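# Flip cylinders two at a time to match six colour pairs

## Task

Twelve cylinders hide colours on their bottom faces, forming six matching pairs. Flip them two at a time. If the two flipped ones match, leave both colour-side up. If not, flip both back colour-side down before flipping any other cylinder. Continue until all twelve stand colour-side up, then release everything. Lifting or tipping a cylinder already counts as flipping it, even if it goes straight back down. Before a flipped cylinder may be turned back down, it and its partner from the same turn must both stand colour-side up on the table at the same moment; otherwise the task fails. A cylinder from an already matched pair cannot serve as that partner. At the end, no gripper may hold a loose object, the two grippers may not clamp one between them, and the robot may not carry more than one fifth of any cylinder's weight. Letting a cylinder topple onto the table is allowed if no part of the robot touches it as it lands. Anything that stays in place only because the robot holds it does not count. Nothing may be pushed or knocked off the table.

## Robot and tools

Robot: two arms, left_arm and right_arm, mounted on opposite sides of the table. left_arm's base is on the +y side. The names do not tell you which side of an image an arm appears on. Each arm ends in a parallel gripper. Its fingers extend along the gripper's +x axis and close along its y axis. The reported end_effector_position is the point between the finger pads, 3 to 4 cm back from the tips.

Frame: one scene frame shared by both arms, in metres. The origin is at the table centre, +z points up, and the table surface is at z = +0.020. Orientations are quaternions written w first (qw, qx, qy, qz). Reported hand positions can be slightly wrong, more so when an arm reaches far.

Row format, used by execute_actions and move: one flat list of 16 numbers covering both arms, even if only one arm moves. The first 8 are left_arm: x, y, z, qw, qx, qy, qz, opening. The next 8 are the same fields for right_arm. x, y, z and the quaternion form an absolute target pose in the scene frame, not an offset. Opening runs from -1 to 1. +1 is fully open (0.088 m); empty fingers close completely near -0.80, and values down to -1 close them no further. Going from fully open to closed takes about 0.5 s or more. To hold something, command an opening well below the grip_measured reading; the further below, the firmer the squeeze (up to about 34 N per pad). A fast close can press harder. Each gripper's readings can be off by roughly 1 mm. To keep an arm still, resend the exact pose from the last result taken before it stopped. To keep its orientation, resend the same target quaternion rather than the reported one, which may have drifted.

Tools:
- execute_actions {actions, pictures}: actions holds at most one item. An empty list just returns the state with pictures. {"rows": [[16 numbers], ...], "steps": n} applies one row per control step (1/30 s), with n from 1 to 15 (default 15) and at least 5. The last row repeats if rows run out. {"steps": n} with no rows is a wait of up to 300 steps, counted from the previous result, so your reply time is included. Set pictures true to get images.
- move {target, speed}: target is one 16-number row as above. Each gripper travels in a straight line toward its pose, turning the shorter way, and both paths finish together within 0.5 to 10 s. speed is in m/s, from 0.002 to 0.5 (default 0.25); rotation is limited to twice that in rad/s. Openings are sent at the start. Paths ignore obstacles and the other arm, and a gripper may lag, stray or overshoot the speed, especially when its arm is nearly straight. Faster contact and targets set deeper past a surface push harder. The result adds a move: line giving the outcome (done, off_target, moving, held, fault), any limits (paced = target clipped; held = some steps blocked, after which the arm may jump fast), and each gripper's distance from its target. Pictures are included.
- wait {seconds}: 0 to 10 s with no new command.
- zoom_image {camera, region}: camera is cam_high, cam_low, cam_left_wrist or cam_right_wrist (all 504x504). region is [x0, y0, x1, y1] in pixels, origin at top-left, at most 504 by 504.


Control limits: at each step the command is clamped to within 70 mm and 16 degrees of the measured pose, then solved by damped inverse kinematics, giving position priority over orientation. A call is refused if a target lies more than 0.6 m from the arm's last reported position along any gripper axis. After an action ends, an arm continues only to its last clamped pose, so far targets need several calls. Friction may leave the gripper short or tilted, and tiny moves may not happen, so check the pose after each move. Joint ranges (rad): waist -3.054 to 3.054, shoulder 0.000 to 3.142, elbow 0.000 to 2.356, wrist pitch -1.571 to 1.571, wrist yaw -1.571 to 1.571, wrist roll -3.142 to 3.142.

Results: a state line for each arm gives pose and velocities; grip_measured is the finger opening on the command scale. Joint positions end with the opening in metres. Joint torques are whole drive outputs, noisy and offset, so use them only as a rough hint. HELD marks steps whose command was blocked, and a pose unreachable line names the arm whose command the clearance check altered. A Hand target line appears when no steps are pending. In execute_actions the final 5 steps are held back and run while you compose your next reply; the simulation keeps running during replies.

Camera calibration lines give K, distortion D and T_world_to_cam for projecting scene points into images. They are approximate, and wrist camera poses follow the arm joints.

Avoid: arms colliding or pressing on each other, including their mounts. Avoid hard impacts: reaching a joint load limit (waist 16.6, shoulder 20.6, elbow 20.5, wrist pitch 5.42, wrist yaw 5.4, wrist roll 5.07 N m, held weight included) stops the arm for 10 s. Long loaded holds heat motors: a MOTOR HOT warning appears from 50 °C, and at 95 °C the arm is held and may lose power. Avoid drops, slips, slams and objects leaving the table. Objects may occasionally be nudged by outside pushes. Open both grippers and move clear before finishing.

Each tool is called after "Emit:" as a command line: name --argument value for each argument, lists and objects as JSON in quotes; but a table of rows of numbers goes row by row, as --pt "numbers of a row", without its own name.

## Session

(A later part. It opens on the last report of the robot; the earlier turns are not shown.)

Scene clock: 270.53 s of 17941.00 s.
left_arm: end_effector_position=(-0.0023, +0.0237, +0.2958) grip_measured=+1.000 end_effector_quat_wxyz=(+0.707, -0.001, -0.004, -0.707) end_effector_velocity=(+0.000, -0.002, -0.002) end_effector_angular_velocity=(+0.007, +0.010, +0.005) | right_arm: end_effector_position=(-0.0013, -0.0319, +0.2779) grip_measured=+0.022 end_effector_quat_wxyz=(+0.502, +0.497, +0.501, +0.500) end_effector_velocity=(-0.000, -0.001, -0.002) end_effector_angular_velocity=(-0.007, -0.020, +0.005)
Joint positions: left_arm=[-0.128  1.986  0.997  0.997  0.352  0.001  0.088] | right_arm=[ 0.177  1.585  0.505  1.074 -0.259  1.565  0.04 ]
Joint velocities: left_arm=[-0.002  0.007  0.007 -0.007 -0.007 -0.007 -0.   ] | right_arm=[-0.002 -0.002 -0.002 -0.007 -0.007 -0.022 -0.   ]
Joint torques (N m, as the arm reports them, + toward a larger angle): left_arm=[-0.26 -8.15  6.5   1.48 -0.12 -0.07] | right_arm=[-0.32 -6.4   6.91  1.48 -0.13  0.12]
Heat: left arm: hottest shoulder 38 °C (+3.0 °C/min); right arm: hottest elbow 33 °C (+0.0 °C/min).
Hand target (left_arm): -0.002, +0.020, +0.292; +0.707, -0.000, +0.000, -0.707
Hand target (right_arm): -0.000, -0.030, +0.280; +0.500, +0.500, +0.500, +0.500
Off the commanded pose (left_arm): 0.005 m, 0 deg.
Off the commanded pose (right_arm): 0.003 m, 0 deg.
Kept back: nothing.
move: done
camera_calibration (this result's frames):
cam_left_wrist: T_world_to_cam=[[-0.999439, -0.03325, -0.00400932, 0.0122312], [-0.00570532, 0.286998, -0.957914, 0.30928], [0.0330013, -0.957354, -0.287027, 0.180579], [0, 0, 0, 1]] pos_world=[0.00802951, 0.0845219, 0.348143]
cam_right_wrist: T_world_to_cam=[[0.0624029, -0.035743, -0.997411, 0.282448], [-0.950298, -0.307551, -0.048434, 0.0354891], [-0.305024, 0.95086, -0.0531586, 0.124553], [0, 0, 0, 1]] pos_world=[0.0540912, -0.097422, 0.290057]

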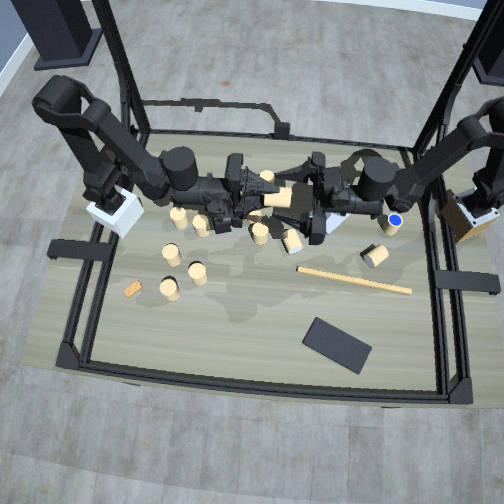

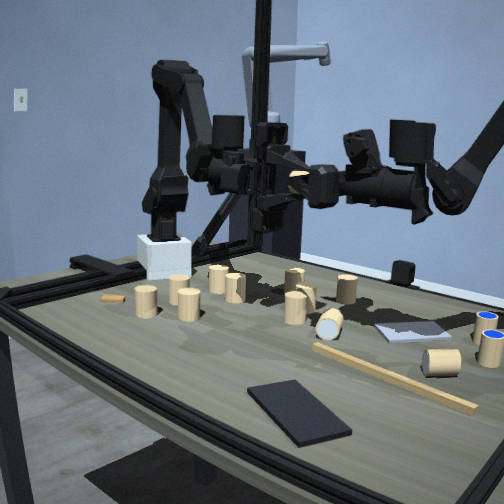

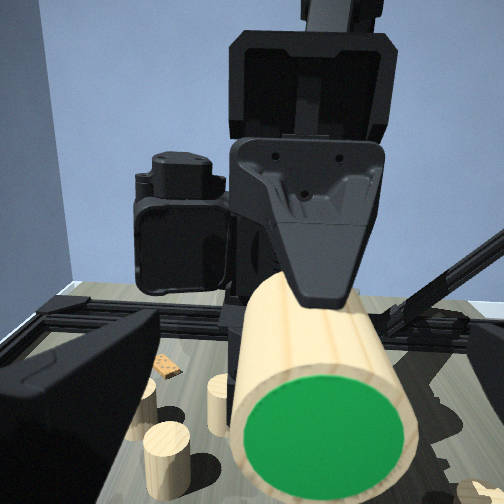

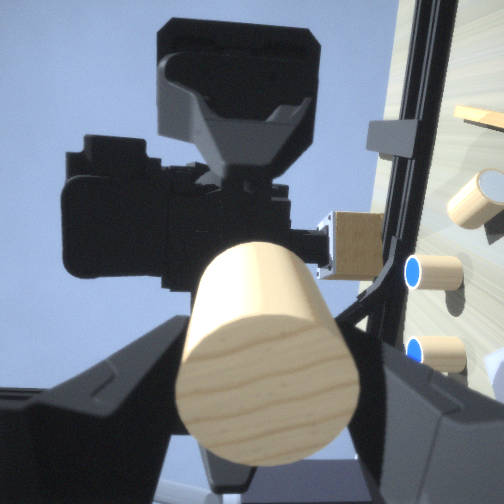

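Emit:
execute_actions --actions '[{"rows":[[-0.002,0.02,0.292,0.707,0,0,-0.707,0.8,0,-0.027,0.286,0.5,0.5,0.5,0.5,-0.3]],"steps":12}]'

Emit:
execute_actions --actions '[{"rows":[[-0.002,0.02,0.292,0.707,0,0,-0.707,-0.3,0,-0.027,0.286,0.5,0.5,0.5,0.5,-0.3]],"steps":15}]'

Emit:
execute_actions --actions '[{"rows":[[-0.002,0.02,0.292,0.707,0,0,-0.707,-0.3,0,-0.028,0.285,0.5,0.5,0.5,0.5,0.6]],"steps":12}]'

Emit:
move --target '[0,0.08,0.293,0.707,0,0,-0.707,-0.3,0,-0.07,0.28,0.5,0.5,0.5,0.5,0.6]' --speed 0.3

Emit:
move --target '[0.15,0.27,0.15,0.5,0.5,0.5,-0.5,-0.3,-0.044,-0.19,0.155,0.5,-0.5,0.5,0.5,0.6]' --speed 0.5

Emit:
move --target '[0.15,0.27,0.069,0.5,0.5,0.5,-0.5,-0.3,-0.044,-0.19,0.072,0.5,-0.5,0.5,0.5,0.6]' --speed 0.12

Emit:
execute_actions --actions '[{"rows":[[0.15,0.267,0.074,0.5,0.5,0.5,-0.5,0.6,-0.044,-0.187,0.077,0.5,-0.5,0.5,0.5,-0.3]],"steps":14}]'

Emit:
move --target '[0.15,0.267,0.17,0.5,0.5,0.5,-0.5,0.6,-0.044,-0.187,0.17,0.5,-0.5,0.5,0.5,-0.3]' --speed 0.3

Emit:
move --target '[-0.003,0.11,0.291,0.707,0,0,-0.707,1,0,-0.03,0.28,0.5,0.5,0.5,0.5,-0.3]' --speed 0.5

Emit:
move --target '[-0.002,0.02,0.292,0.707,0,0,-0.707,1,0,-0.028,0.285,0.5,0.5,0.5,0.5,-0.3]' --speed 0.2

Scene clock: 271.33 s of 17941.00 s.
left_arm: end_effector_position=(-0.0021, +0.0232, +0.2959) grip_measured=+0.828 end_effector_quat_wxyz=(+0.707, -0.001, -0.004, -0.707) end_effector_velocity=(+0.002, -0.000, -0.007) end_effector_angular_velocity=(+0.025, +0.017, +0.019) | right_arm: end_effector_position=(-0.0005, -0.0286, +0.2795) grip_measured=+0.022 end_effector_quat_wxyz=(+0.504, +0.496, +0.503, +0.497) end_effector_velocity=(+0.003, +0.003, -0.005) end_effector_angular_velocity=(-0.040, -0.011, -0.009)
Joint positions: left_arm=[-0.128  1.988  0.999  0.996  0.351  0.001  0.08 ] | right_arm=[ 0.177  1.585  0.524  1.048 -0.259  1.566  0.04 ]
Joint velocities: left_arm=[-0.002  0.002 -0.002 -0.022 -0.022 -0.007 -0.012] | right_arm=[-0.002 -0.002  0.022 -0.066  0.007 -0.022 -0.   ]
Joint torques (N m, as the arm reports them, + toward a larger angle): left_arm=[-0.04 -8.32  6.65  1.46 -0.07 -0.06] | right_arm=[-0.05 -8.02  6.99  1.26 -0.05  0.12]
Heat: left arm: hottest shoulder 38 °C (+3.0 °C/min); right arm: hottest elbow 33 °C (+1.0 °C/min).
Steps of this call (steps 1 to 17: nothing new was sent; steps 18 to 24: the first 7 steps of this action). Readings (end_effector_position):
18: left_arm (-0.0022, +0.0234, +0.2958) | right_arm (-0.0012, -0.0314, +0.2780)
19: left_arm (-0.0022, +0.0233, +0.2959) | right_arm (-0.0010, -0.0307, +0.2779)
21: left_arm (-0.0022, +0.0233, +0.2960) | right_arm (-0.0007, -0.0295, +0.2788)
24: the state above

Scene clock: 271.83 s of 17941.00 s.
left_arm: end_effector_position=(-0.0015, +0.0232, +0.2958) grip_measured=+0.012 end_effector_quat_wxyz=(+0.708, -0.001, -0.003, -0.706) end_effector_velocity=(-0.000, +0.000, +0.002) end_effector_angular_velocity=(-0.007, +0.005, +0.005) | right_arm: end_effector_position=(-0.0010, -0.0282, +0.2791) grip_measured=+0.022 end_effector_quat_wxyz=(+0.503, +0.495, +0.505, +0.497) end_effector_velocity=(-0.000, -0.001, -0.002) end_effector_angular_velocity=(-0.007, -0.005, +0.005)
Joint positions: left_arm=[-0.127  1.988  0.999  0.995  0.349  0.001  0.04 ] | right_arm=[ 0.178  1.585  0.526  1.043 -0.262  1.567  0.04 ]
Joint velocities: left_arm=[-0.002 -0.002 -0.002  0.007 -0.007 -0.007  0.   ] | right_arm=[-0.002 -0.002 -0.002 -0.007 -0.007 -0.007 -0.001]
Joint torques (N m, as the arm reports them, + toward a larger angle): left_arm=[-0.35 -8.49  6.47  1.56  0.02 -0.01] | right_arm=[-0.13 -8.14  7.14  1.27  0.03  0.07]
Heat: left arm: hottest shoulder 38 °C (+3.0 °C/min); right arm: hottest elbow 33 °C (+1.0 °C/min).
Off your previous action's commanded pose (left_arm): 0.005 m, 0 deg at its last step (step 5 of this call).
Off your previous action's commanded pose (right_arm): 0.007 m, 1 deg at its last step (step 5 of this call).
Steps of this call (steps 1 to 5: the last 5 steps of your previous action; steps 6 to 15: the first 10 steps of this action). Readings (end_effector_position):
6: left_arm (-0.0021, +0.0232, +0.2958) | right_arm (-0.0004, -0.0283, +0.2791)
7: left_arm (-0.0023, +0.0231, +0.2958) | right_arm (-0.0004, -0.0283, +0.2792)
9: left_arm (-0.0023, +0.0231, +0.2958) | right_arm (-0.0004, -0.0283, +0.2791)
13: left_arm (-0.0015, +0.0232, +0.2958) | right_arm (-0.0010, -0.0282, +0.2791)
15: the state above

Scene clock: 272.23 s of 17941.00 s.
left_arm: end_effector_position=(-0.0014, +0.0231, +0.2947) grip_measured=+0.012 end_effector_quat_wxyz=(+0.708, -0.001, -0.002, -0.706) end_effector_velocity=(+0.000, -0.001, -0.004) end_effector_angular_velocity=(+0.011, +0.012, +0.005) | right_arm: end_effector_position=(-0.0010, -0.0282, +0.2791) grip_measured=+0.494 end_effector_quat_wxyz=(+0.503, +0.495, +0.505, +0.497) end_effector_velocity=(-0.002, -0.001, +0.002) end_effector_angular_velocity=(+0.007, +0.006, +0.019)
Joint positions: left_arm=[-0.127  1.989  0.999  0.993  0.349  0.001  0.04 ] | right_arm=[ 0.178  1.585  0.526  1.043 -0.262  1.567  0.063]
Joint velocities: left_arm=[-0.002  0.007  0.002 -0.007 -0.007 -0.007 -0.   ] | right_arm=[-0.002 -0.002 -0.002  0.007 -0.022  0.007  0.062]
Joint torques (N m, as the arm reports them, + toward a larger angle): left_arm=[-0.24 -8.5   6.51  1.57  0.02  0.01] | right_arm=[-0.19 -8.08  6.49  1.56  0.    0.07]
Heat: left arm: hottest shoulder 38 °C (+3.0 °C/min); right arm: hottest elbow 33 °C (+1.0 °C/min).
Off your previous action's commanded pose (left_arm): 0.005 m, 0 deg at its last step (step 5 of this call).
Off your previous action's commanded pose (right_arm): 0.007 m, 1 deg at its last step (step 5 of this call).
Steps of this call (steps 1 to 5: the last 5 steps of your previous action; steps 6 to 12: the first 7 steps of this action). Readings (end_effector_position):
6: left_arm (-0.0015, +0.0232, +0.2958) | right_arm (-0.0010, -0.0282, +0.2791)
7: left_arm (-0.0015, +0.0232, +0.2958) | right_arm (-0.0010, -0.0282, +0.2791)
9: left_arm (-0.0015, +0.0232, +0.2953) | right_arm (-0.0010, -0.0282, +0.2791)
12: the state above

Scene clock: 273.67 s of 17941.00 s.
left_arm: end_effector_position=(+0.0004, +0.0765, +0.2905) grip_measured=+0.012 end_effector_quat_wxyz=(+0.707, +0.001, +0.003, -0.707) end_effector_velocity=(-0.001, +0.002, +0.004) end_effector_angular_velocity=(-0.011, +0.002, +0.005) | right_arm: end_effector_position=(+0.0000, -0.0672, +0.2815) grip_measured=+0.600 end_effector_quat_wxyz=(+0.500, +0.499, +0.498, +0.502) end_effector_velocity=(-0.002, -0.004, -0.002) end_effector_angular_velocity=(-0.007, -0.005, +0.015)
Joint positions: left_arm=[-0.065  1.852  0.781  1.066  0.414  0.001  0.04 ] | right_arm=[ 0.132  1.442  0.384  1.06  -0.305  1.567  0.068]
Joint velocities: left_arm=[-0.002 -0.012 -0.007  0.007 -0.007 -0.007  0.   ] | right_arm=[-0.007 -0.012 -0.012 -0.007 -0.022 -0.007 -0.   ]
Joint torques (N m, as the arm reports them, + toward a larger angle): left_arm=[  0.24 -10.47   4.03   1.92   0.11   0.06] | right_arm=[-0.32 -6.85  4.38  1.36 -0.14  0.09]
Heat: left arm: hottest shoulder 38 °C (+3.0 °C/min); right arm: hottest elbow 33 °C (+1.0 °C/min).
Hand target (left_arm): +0.000, +0.080, +0.293; +0.707, +0.000, -0.000, -0.707
Hand target (right_arm): -0.000, -0.070, +0.280; +0.500, +0.500, +0.500, +0.500
Off your previous action's commanded pose (left_arm): 0.004 m, 0 deg at its last step (step 5 of this call).
Off your previous action's commanded pose (right_arm): 0.006 m, 1 deg at its last step (step 5 of this call).
Off the commanded pose (left_arm): 0.004 m, 0 deg.
Off the commanded pose (right_arm): 0.003 m, 0 deg.
Kept back: nothing.
move: done
camera_calibration (this result's frames):
cam_left_wrist: T_world_to_cam=[[-0.999447, -0.0332311, 0.00127739, 0.0150993], [-0.0111563, 0.298851, -0.954234, 0.287166], [0.0313285, -0.953721, -0.299057, 0.232747], [0, 0, 0, 1]] pos_world=[0.011003, 0.136657, 0.343609]
cam_right_wrist: T_world_to_cam=[[0.063353, -0.026954, -0.997627, 0.285351], [-0.950251, -0.307107, -0.052047, 0.0271241], [-0.304975, 0.951293, -0.0450692, 0.15652], [0, 0, 0, 1]] pos_world=[0.0554316, -0.132875, 0.29314]

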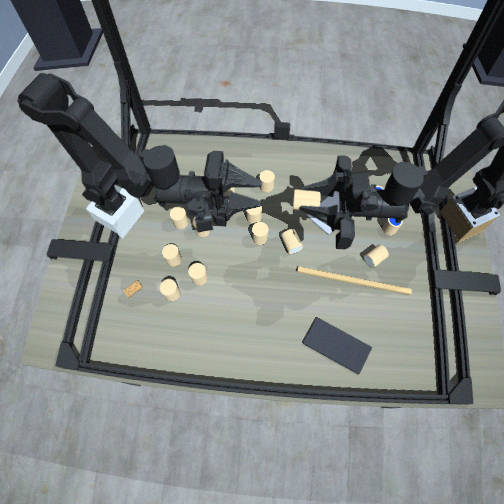

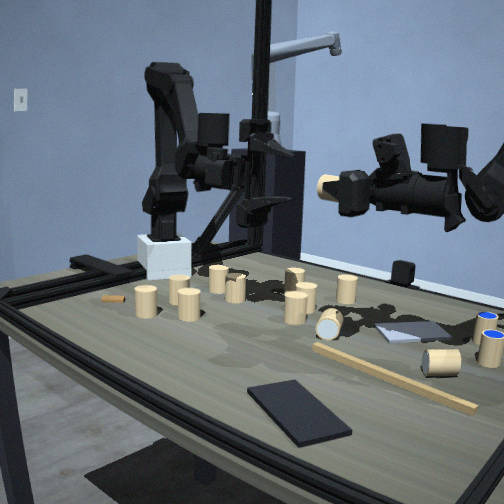

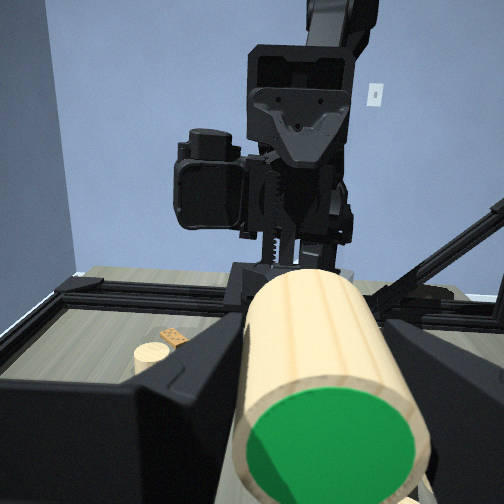

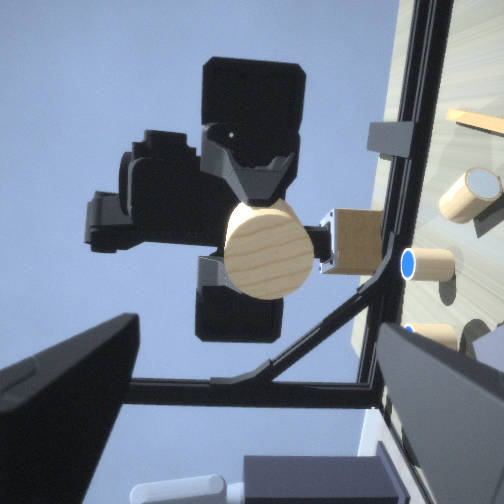

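Scene clock: 276.37 s of 17941.00 s.
left_arm: end_effector_position=(+0.1498, +0.2685, +0.1509) grip_measured=+0.012 end_effector_quat_wxyz=(+0.506, +0.495, +0.499, -0.500) end_effector_velocity=(+0.001, +0.000, +0.001) end_effector_angular_velocity=(+0.018, -0.013, +0.015) | right_arm: end_effector_position=(-0.0436, -0.1926, +0.1563) grip_measured=+0.600 end_effector_quat_wxyz=(+0.499, -0.497, +0.500, +0.503) end_effector_velocity=(+0.002, -0.003, -0.001) end_effector_angular_velocity=(-0.014, -0.021, +0.039)
Joint positions: left_arm=[ 0.348  2.07   1.477 -0.968  0.007  0.817  0.04 ] | right_arm=[ 0.331  1.52   0.906 -0.953 -0.007 -0.106  0.068]
Joint velocities: left_arm=[-0.007  0.002  0.007 -0.007 -0.022 -0.022 -0.   ] | right_arm=[ 0.002  0.002 -0.002 -0.007  0.022 -0.037 -0.   ]
Joint torques (N m, as the arm reports them, + toward a larger angle): left_arm=[ 0.17 -8.5   6.18  0.25 -0.09  0.11] | right_arm=[ 0.25 -5.17  6.84 -0.07  0.02 -0.22]
Heat: left arm: hottest shoulder 38 °C (+3.0 °C/min); right arm: hottest elbow 33 °C (+1.0 °C/min).
Hand target (left_arm): +0.152, +0.268, +0.148; +0.503, +0.497, +0.501, -0.499
Hand target (right_arm): -0.044, -0.191, +0.156; +0.496, -0.502, +0.498, +0.503
Off the commanded pose (left_arm): 0.002 m, 1 deg.
Off the commanded pose (right_arm): 0.003 m, 0 deg.
Kept back: nothing.
move: done
camera_calibration (this result's frames):
cam_left_wrist: T_world_to_cam=[[-0.999329, -0.00973905, -0.0353164, 0.170226], [-0.0193417, 0.958969, 0.282851, -0.264429], [0.0311126, 0.283344, -0.958514, 0.136809], [0, 0, 0, 1]] pos_world=[0.160741, 0.216473, 0.211939]
cam_right_wrist: T_world_to_cam=[[0.997963, 0.0594694, 0.0231002, 0.057734], [0.0497241, -0.951886, 0.302391, -0.19537], [0.0399718, -0.300626, -0.952904, 0.172693], [0, 0, 0, 1]] pos_world=[-0.0548046, -0.137487, 0.222304]

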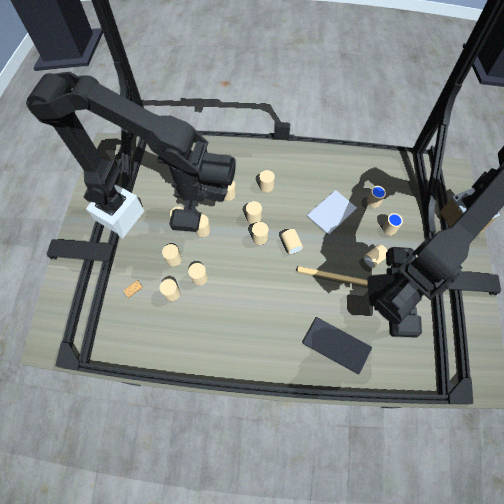

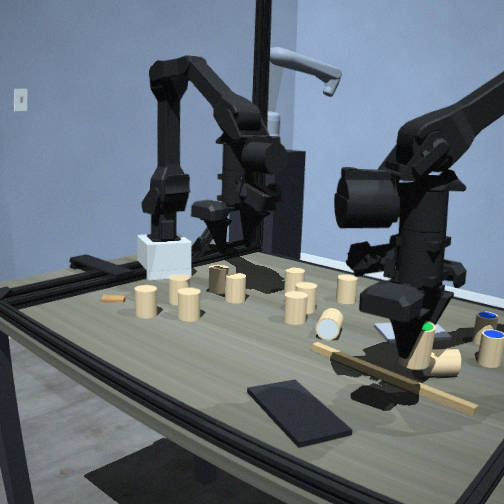

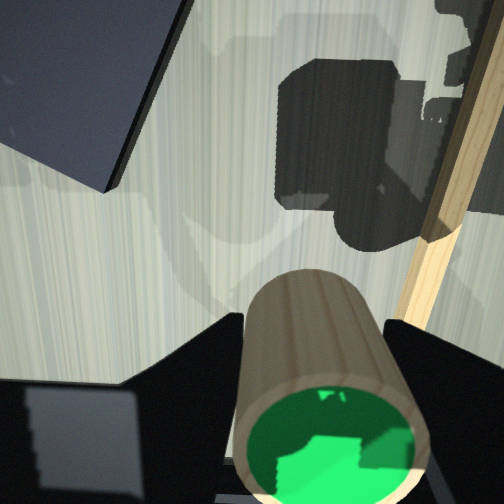

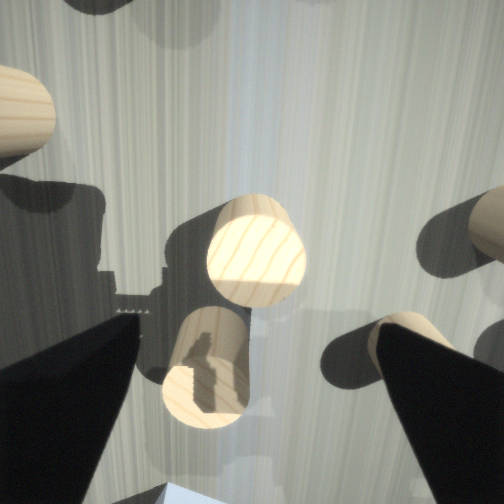

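Scene clock: 277.57 s of 17941.00 s.
left_arm: end_effector_position=(+0.1528, +0.2665, +0.0763) grip_measured=+0.013 end_effector_quat_wxyz=(+0.508, +0.498, +0.494, -0.500) end_effector_velocity=(+0.001, -0.001, +0.000) end_effector_angular_velocity=(+0.000, -0.010, +0.005) | right_arm: end_effector_position=(-0.0434, -0.1872, +0.0766) grip_measured=+0.600 end_effector_quat_wxyz=(+0.503, -0.496, +0.496, +0.505) end_effector_velocity=(+0.001, -0.006, -0.003) end_effector_angular_velocity=(-0.023, -0.005, +0.005)
Joint positions: left_arm=[ 0.348  2.205  1.363 -0.709  0.003  0.824  0.04 ] | right_arm=[ 0.336  1.713  0.736 -0.579 -0.003 -0.103  0.068]
Joint velocities: left_arm=[-0.002 -0.002 -0.002  0.007 -0.007 -0.007 -0.   ] | right_arm=[-0.002  0.007 -0.007 -0.007  0.007 -0.007 -0.   ]
Joint torques (N m, as the arm reports them, + toward a larger angle): left_arm=[ 0.21 -8.89  3.95  0.62 -0.13  0.11] | right_arm=[ 0.3  -5.59  3.35  0.31  0.02  0.18]
Heat: left arm: hottest shoulder 38 °C (+3.0 °C/min); right arm: hottest elbow 33 °C (+1.0 °C/min).
Hand target (left_arm): +0.150, +0.270, +0.069; +0.500, +0.500, +0.500, -0.500
Hand target (right_arm): -0.044, -0.191, +0.072; +0.500, -0.500, +0.500, +0.500
Off the commanded pose (left_arm): 0.009 m, 1 deg.
Off the commanded pose (right_arm): 0.005 m, 1 deg.
Kept back: nothing.
move: off_target (left_arm)
camera_calibration (this result's frames):
cam_left_wrist: T_world_to_cam=[[-0.998945, -0.0031123, -0.0458154, 0.169548], [-0.0157636, 0.960316, 0.278468, -0.241938], [0.0431306, 0.278897, -0.959352, 0.0651727], [0, 0, 0, 1]] pos_world=[0.162744, 0.214688, 0.137664]
cam_right_wrist: T_world_to_cam=[[0.997724, 0.0606627, 0.0294436, 0.0587658], [0.049443, -0.955054, 0.292278, -0.165965], [0.0458506, -0.290157, -0.95588, 0.100786], [0, 0, 0, 1]] pos_world=[-0.0550473, -0.132827, 0.143117]

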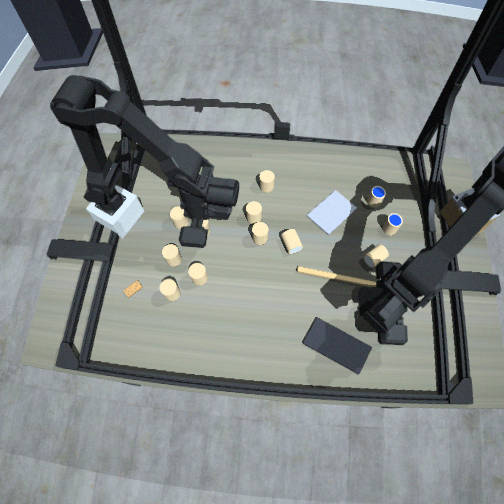

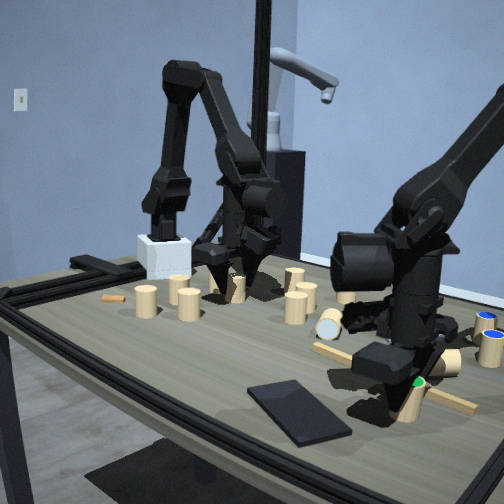

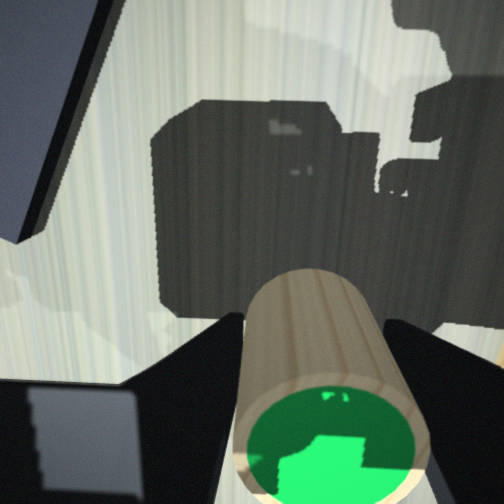

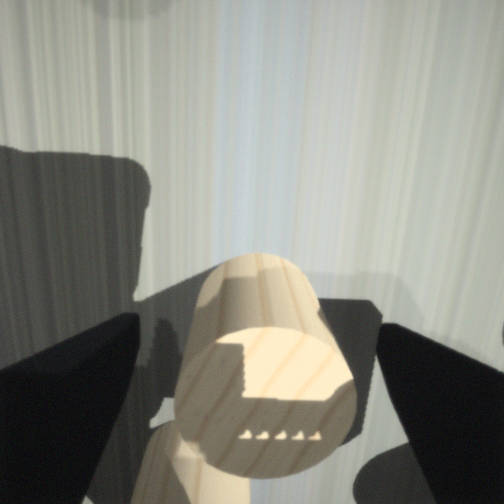

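Scene clock: 277.87 s of 17941.00 s.
left_arm: end_effector_position=(+0.1502, +0.2679, +0.0762) grip_measured=+0.532 end_effector_quat_wxyz=(+0.503, +0.499, +0.498, -0.501) end_effector_velocity=(-0.003, +0.000, +0.000) end_effector_angular_velocity=(+0.010, +0.000, +0.000) | right_arm: end_effector_position=(-0.0439, -0.1886, +0.0773) grip_measured=+0.023 end_effector_quat_wxyz=(+0.500, -0.499, +0.499, +0.502) end_effector_velocity=(-0.001, -0.009, +0.001) end_effector_angular_velocity=(-0.045, +0.012, +0.020)
Joint positions: left_arm=[ 0.346  2.205  1.363 -0.722  0.003  0.824  0.065] | right_arm=[ 0.337  1.714  0.741 -0.593 -0.003 -0.102  0.04 ]
Joint velocities: left_arm=[-0.007 -0.002 -0.002 -0.007 -0.007 -0.007  0.026] | right_arm=[-0.002  0.002  0.007 -0.051 -0.007 -0.022  0.   ]
Joint torques (N m, as the arm reports them, + toward a larger angle): left_arm=[-0.07 -9.33  5.12  0.18 -0.1  -0.02] | right_arm=[ 0.26 -5.77  5.63 -0.1   0.01  0.18]
Heat: left arm: hottest shoulder 38 °C (+3.0 °C/min); right arm: hottest elbow 33 °C (+1.0 °C/min).
Steps of this call (steps 1 to 9: the first 9 steps of this action). Readings (end_effector_position):
1: left_arm (+0.1528, +0.2665, +0.0763) | right_arm (-0.0434, -0.1872, +0.0766)
2: left_arm (+0.1525, +0.2668, +0.0762) | right_arm (-0.0435, -0.1879, +0.0765)
4: left_arm (+0.1514, +0.2677, +0.0762) | right_arm (-0.0438, -0.1889, +0.0767)
8: left_arm (+0.1503, +0.2678, +0.0762) | right_arm (-0.0439, -0.1885, +0.0772)
9: the state above

Scene clock: 279.27 s of 17941.00 s.
left_arm: end_effector_position=(+0.1483, +0.2695, +0.1647) grip_measured=+0.600 end_effector_quat_wxyz=(+0.495, +0.499, +0.505, -0.501) end_effector_velocity=(+0.001, -0.000, +0.003) end_effector_angular_velocity=(+0.004, -0.007, +0.005) | right_arm: end_effector_position=(-0.0439, -0.1884, +0.1649) grip_measured=+0.023 end_effector_quat_wxyz=(+0.495, -0.503, +0.504, +0.498) end_effector_velocity=(+0.002, +0.004, +0.002) end_effector_angular_velocity=(+0.016, -0.009, +0.020)
Joint positions: left_arm=[ 0.345  2.065  1.527 -1.048  0.003  0.824  0.068] | right_arm=[ 0.337  1.54   0.961 -1.007 -0.003 -0.102  0.04 ]
Joint velocities: left_arm=[-0.002 -0.002  0.007 -0.007 -0.007 -0.007 -0.   ] | right_arm=[-0.002 -0.002  0.007  0.007  0.007 -0.022 -0.   ]
Joint torques (N m, as the arm reports them, + toward a larger angle): left_arm=[ -0.36 -11.55   6.2    0.12  -0.09  -0.09] | right_arm=[ 0.26 -7.73  6.94 -0.11  0.02  0.17]
Heat: left arm: hottest shoulder 38 °C (+2.0 °C/min); right arm: hottest elbow 33 °C (+1.0 °C/min).
Hand target (left_arm): +0.150, +0.267, +0.170; +0.500, +0.500, +0.500, -0.500
Hand target (right_arm): -0.044, -0.186, +0.170; +0.500, -0.500, +0.500, +0.500
Off your previous action's commanded pose (left_arm): 0.002 m, 0 deg at its last step (step 5 of this call).
Off your previous action's commanded pose (right_arm): 0.002 m, 0 deg at its last step (step 5 of this call).
Off the commanded pose (left_arm): 0.006 m, 1 deg.
Off the commanded pose (right_arm): 0.005 m, 1 deg.
Kept back: nothing.
move: done
camera_calibration (this result's frames):
cam_left_wrist: T_world_to_cam=[[-0.999793, -0.0000463128, -0.0203461, 0.164151], [-0.00617511, 0.953519, 0.30127, -0.272867], [0.0193864, 0.301333, -0.953322, 0.145835], [0, 0, 0, 1]] pos_world=[0.159605, 0.216247, 0.224575]
cam_right_wrist: T_world_to_cam=[[0.997796, 0.0614893, 0.0249283, 0.057584], [0.0502598, -0.945729, 0.321047, -0.195835], [0.0433164, -0.319087, -0.946735, 0.177745], [0, 0, 0, 1]] pos_world=[-0.0553138, -0.132032, 0.229715]

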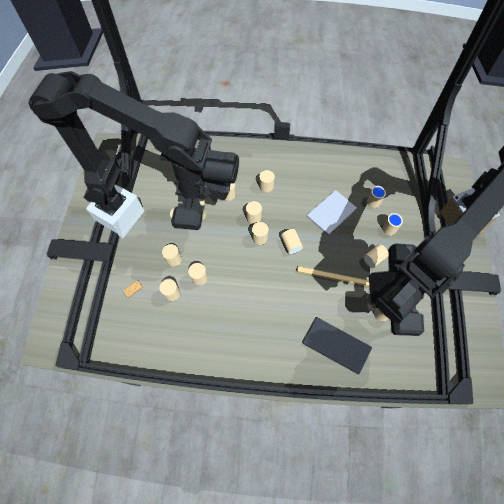

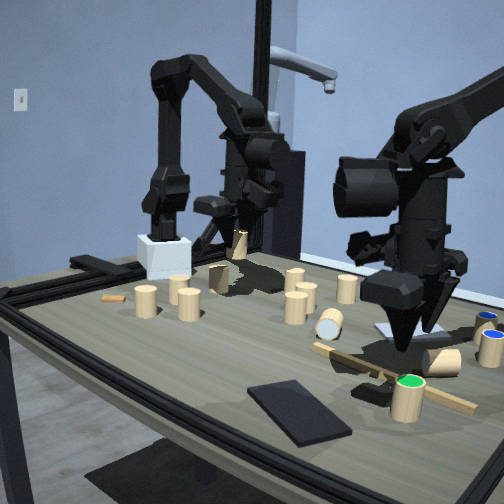

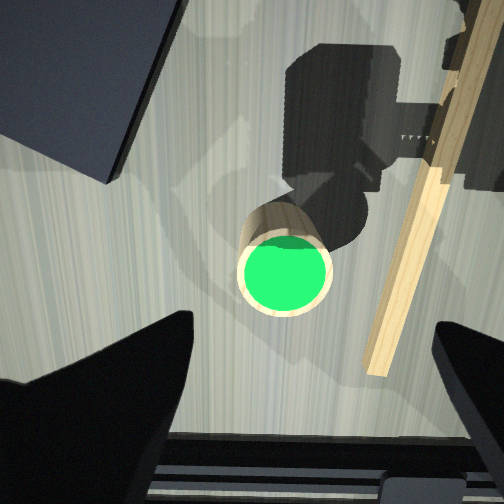

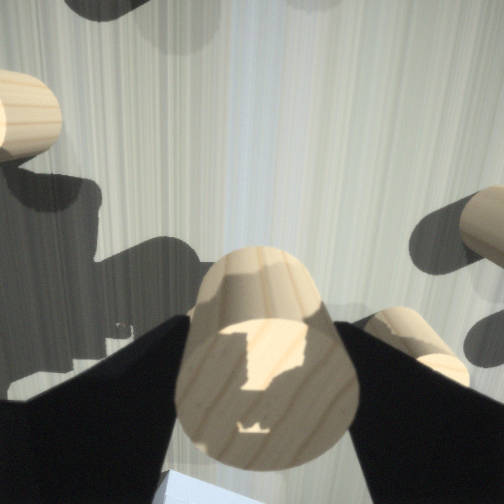

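Scene clock: 282.07 s of 17941.00 s.
left_arm: end_effector_position=(-0.0036, +0.1110, +0.3022) grip_measured=+1.000 end_effector_quat_wxyz=(+0.704, -0.000, -0.010, -0.710) end_effector_velocity=(-0.002, -0.001, -0.000) end_effector_angular_velocity=(-0.002, +0.021, -0.000) | right_arm: end_effector_position=(+0.0007, -0.0283, +0.2842) grip_measured=+0.023 end_effector_quat_wxyz=(+0.503, +0.502, +0.491, +0.504) end_effector_velocity=(+0.002, +0.000, -0.001) end_effector_angular_velocity=(+0.007, -0.009, -0.010)
Joint positions: left_arm=[-0.027  1.727  0.655  1.089  0.462  0.007  0.088] | right_arm=[ 0.179  1.588  0.523  1.077 -0.248  1.56   0.04 ]
Joint velocities: left_arm=[-0.007  0.002 -0.002  0.007 -0.007 -0.022 -0.   ] | right_arm=[-0.002  0.012 -0.002  0.022  0.007 -0.007 -0.   ]
Joint torques (N m, as the arm reports them, + toward a larger angle): left_arm=[-0.44 -5.67  4.03  1.8  -0.09 -0.12] | right_arm=[ 0.33 -6.01  4.59  1.67  0.04  0.13]
Heat: left arm: hottest shoulder 38 °C (+2.0 °C/min); right arm: hottest elbow 33 °C (+1.0 °C/min).
Hand target (left_arm): -0.005, +0.112, +0.293; +0.704, +0.002, +0.001, -0.710
Hand target (right_arm): -0.000, -0.029, +0.279; +0.503, +0.502, +0.496, +0.499
Off the commanded pose (left_arm): 0.011 m, 1 deg.
Off the commanded pose (right_arm): 0.005 m, 1 deg.
Kept back: nothing.
move: off_target (left_arm)
camera_calibration (this result's frames):
cam_left_wrist: T_world_to_cam=[[-0.999607, -0.0242402, -0.0140798, 0.0158998], [0.00675795, 0.279074, -0.960246, 0.292042], [0.0272058, -0.959964, -0.2788, 0.263818], [0, 0, 0, 1]] pos_world=[0.00674258, 0.17214, 0.354208]
cam_right_wrist: T_world_to_cam=[[0.0716108, -0.019134, -0.997249, 0.289192], [-0.952773, -0.297137, -0.0627159, 0.0431598], [-0.29512, 0.954643, -0.0395087, 0.118355], [0, 0, 0, 1]] pos_world=[0.055341, -0.0946285, 0.29578]

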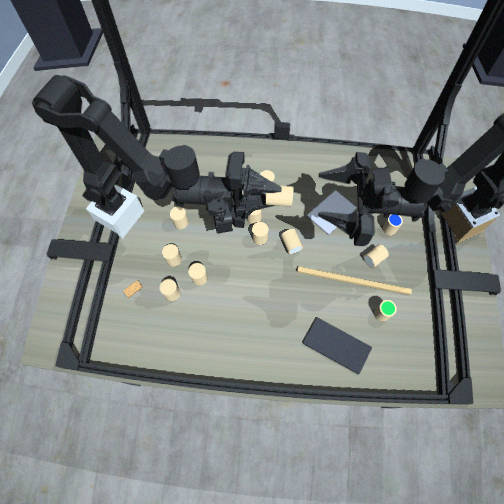

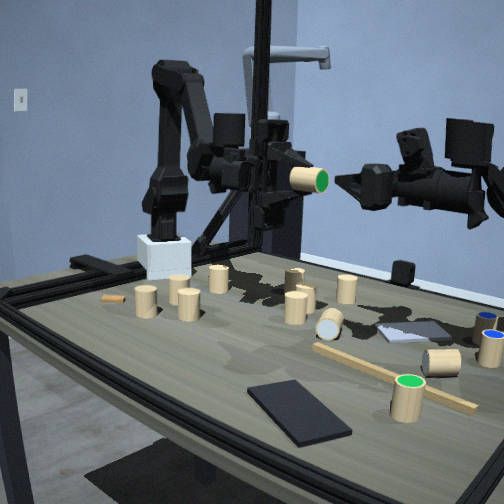

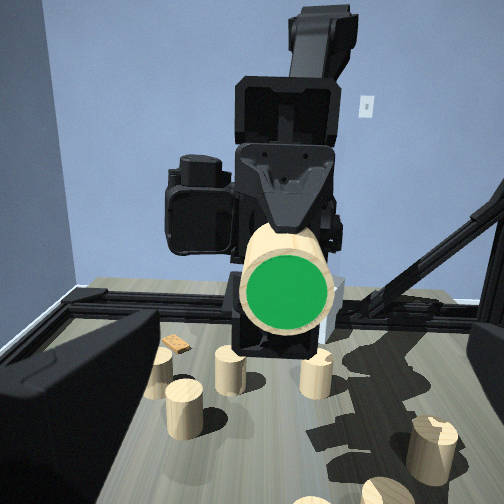

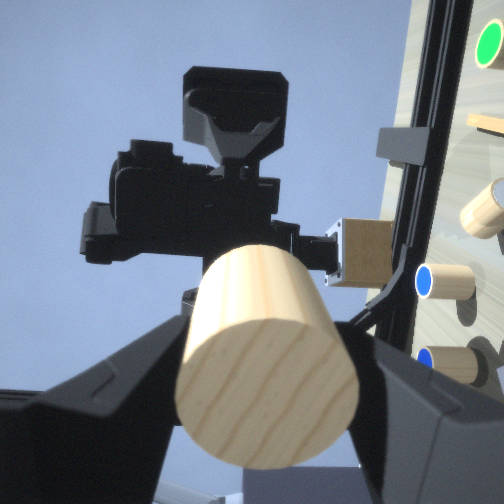

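Scene clock: 283.13 s of 17941.00 s.
left_arm: end_effector_position=(-0.0023, +0.0236, +0.2961) grip_measured=+1.000 end_effector_quat_wxyz=(+0.707, -0.001, -0.005, -0.707) end_effector_velocity=(+0.000, -0.003, -0.005) end_effector_angular_velocity=(+0.021, +0.000, +0.015) | right_arm: end_effector_position=(-0.0008, -0.0284, +0.2783) grip_measured=+0.023 end_effector_quat_wxyz=(+0.504, +0.496, +0.504, +0.496) end_effector_velocity=(-0.004, -0.000, -0.002) end_effector_angular_velocity=(-0.007, +0.010, +0.024)
Joint positions: left_arm=[-0.128  1.986  0.998  0.997  0.352  0.002  0.088] | right_arm=[ 0.179  1.588  0.523  1.048 -0.257  1.565  0.04 ]
Joint velocities: left_arm=[-0.007  0.007  0.007 -0.022 -0.022  0.007 -0.   ] | right_arm=[ 0.002 -0.002 -0.002 -0.007 -0.022  0.007  0.   ]
Joint torques (N m, as the arm reports them, + toward a larger angle): left_arm=[-0.3  -8.43  6.77  1.43 -0.11 -0.07] | right_arm=[-0.29 -8.44  6.72  1.28 -0.13  0.12]
Heat: left arm: hottest shoulder 38 °C (+2.0 °C/min); right arm: hottest elbow 33 °C (+1.0 °C/min).
Hand target (left_arm): -0.002, +0.020, +0.292; +0.707, -0.000, -0.000, -0.707
Hand target (right_arm): -0.000, -0.028, +0.285; +0.500, +0.500, +0.500, +0.500
Off the commanded pose (left_arm): 0.005 m, 1 deg.
Off the commanded pose (right_arm): 0.007 m, 1 deg.
Kept back: nothing.
move: done
camera_calibration (this result's frames):
cam_left_wrist: T_world_to_cam=[[-0.999432, -0.0332619, -0.00539193, 0.0126826], [-0.00435959, 0.286312, -0.958127, 0.309685], [0.0334128, -0.957559, -0.286294, 0.180336], [0, 0, 0, 1]] pos_world=[0.00799999, 0.0844377, 0.348415]
cam_right_wrist: T_world_to_cam=[[0.0597853, -0.0457033, -0.997164, 0.282569], [-0.950535, -0.307644, -0.0428893, 0.0355846], [-0.304811, 0.950403, -0.0618351, 0.123811], [0, 0, 0, 1]] pos_world=[0.05467, -0.093809, 0.29095]

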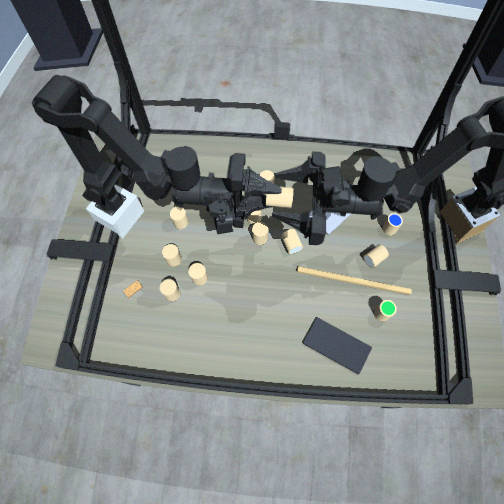

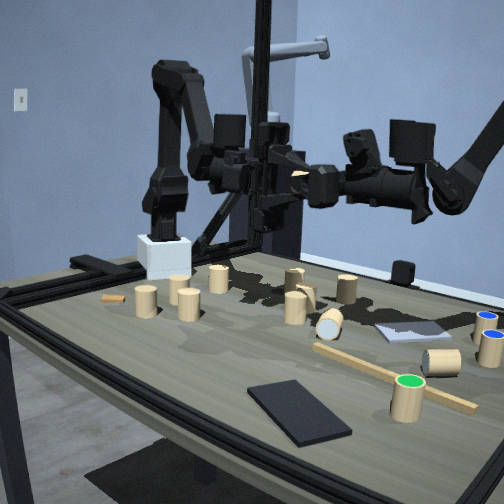

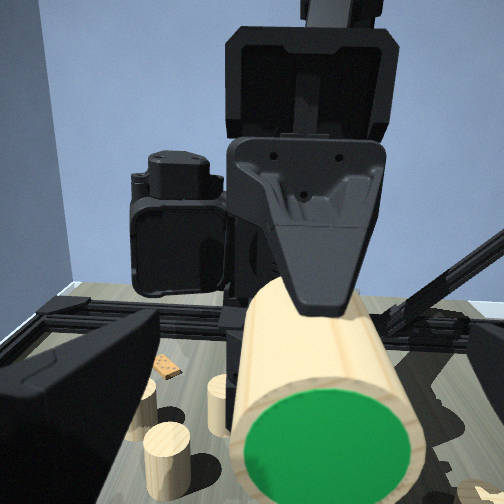

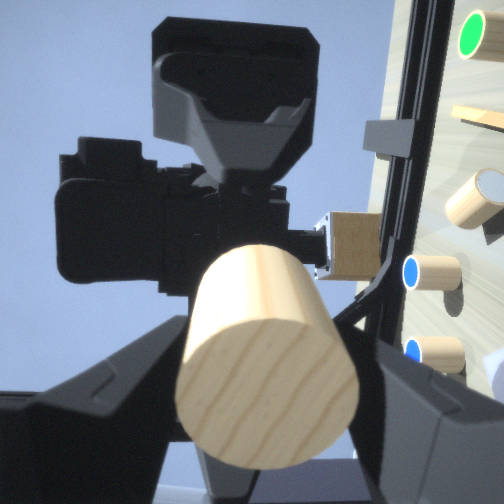

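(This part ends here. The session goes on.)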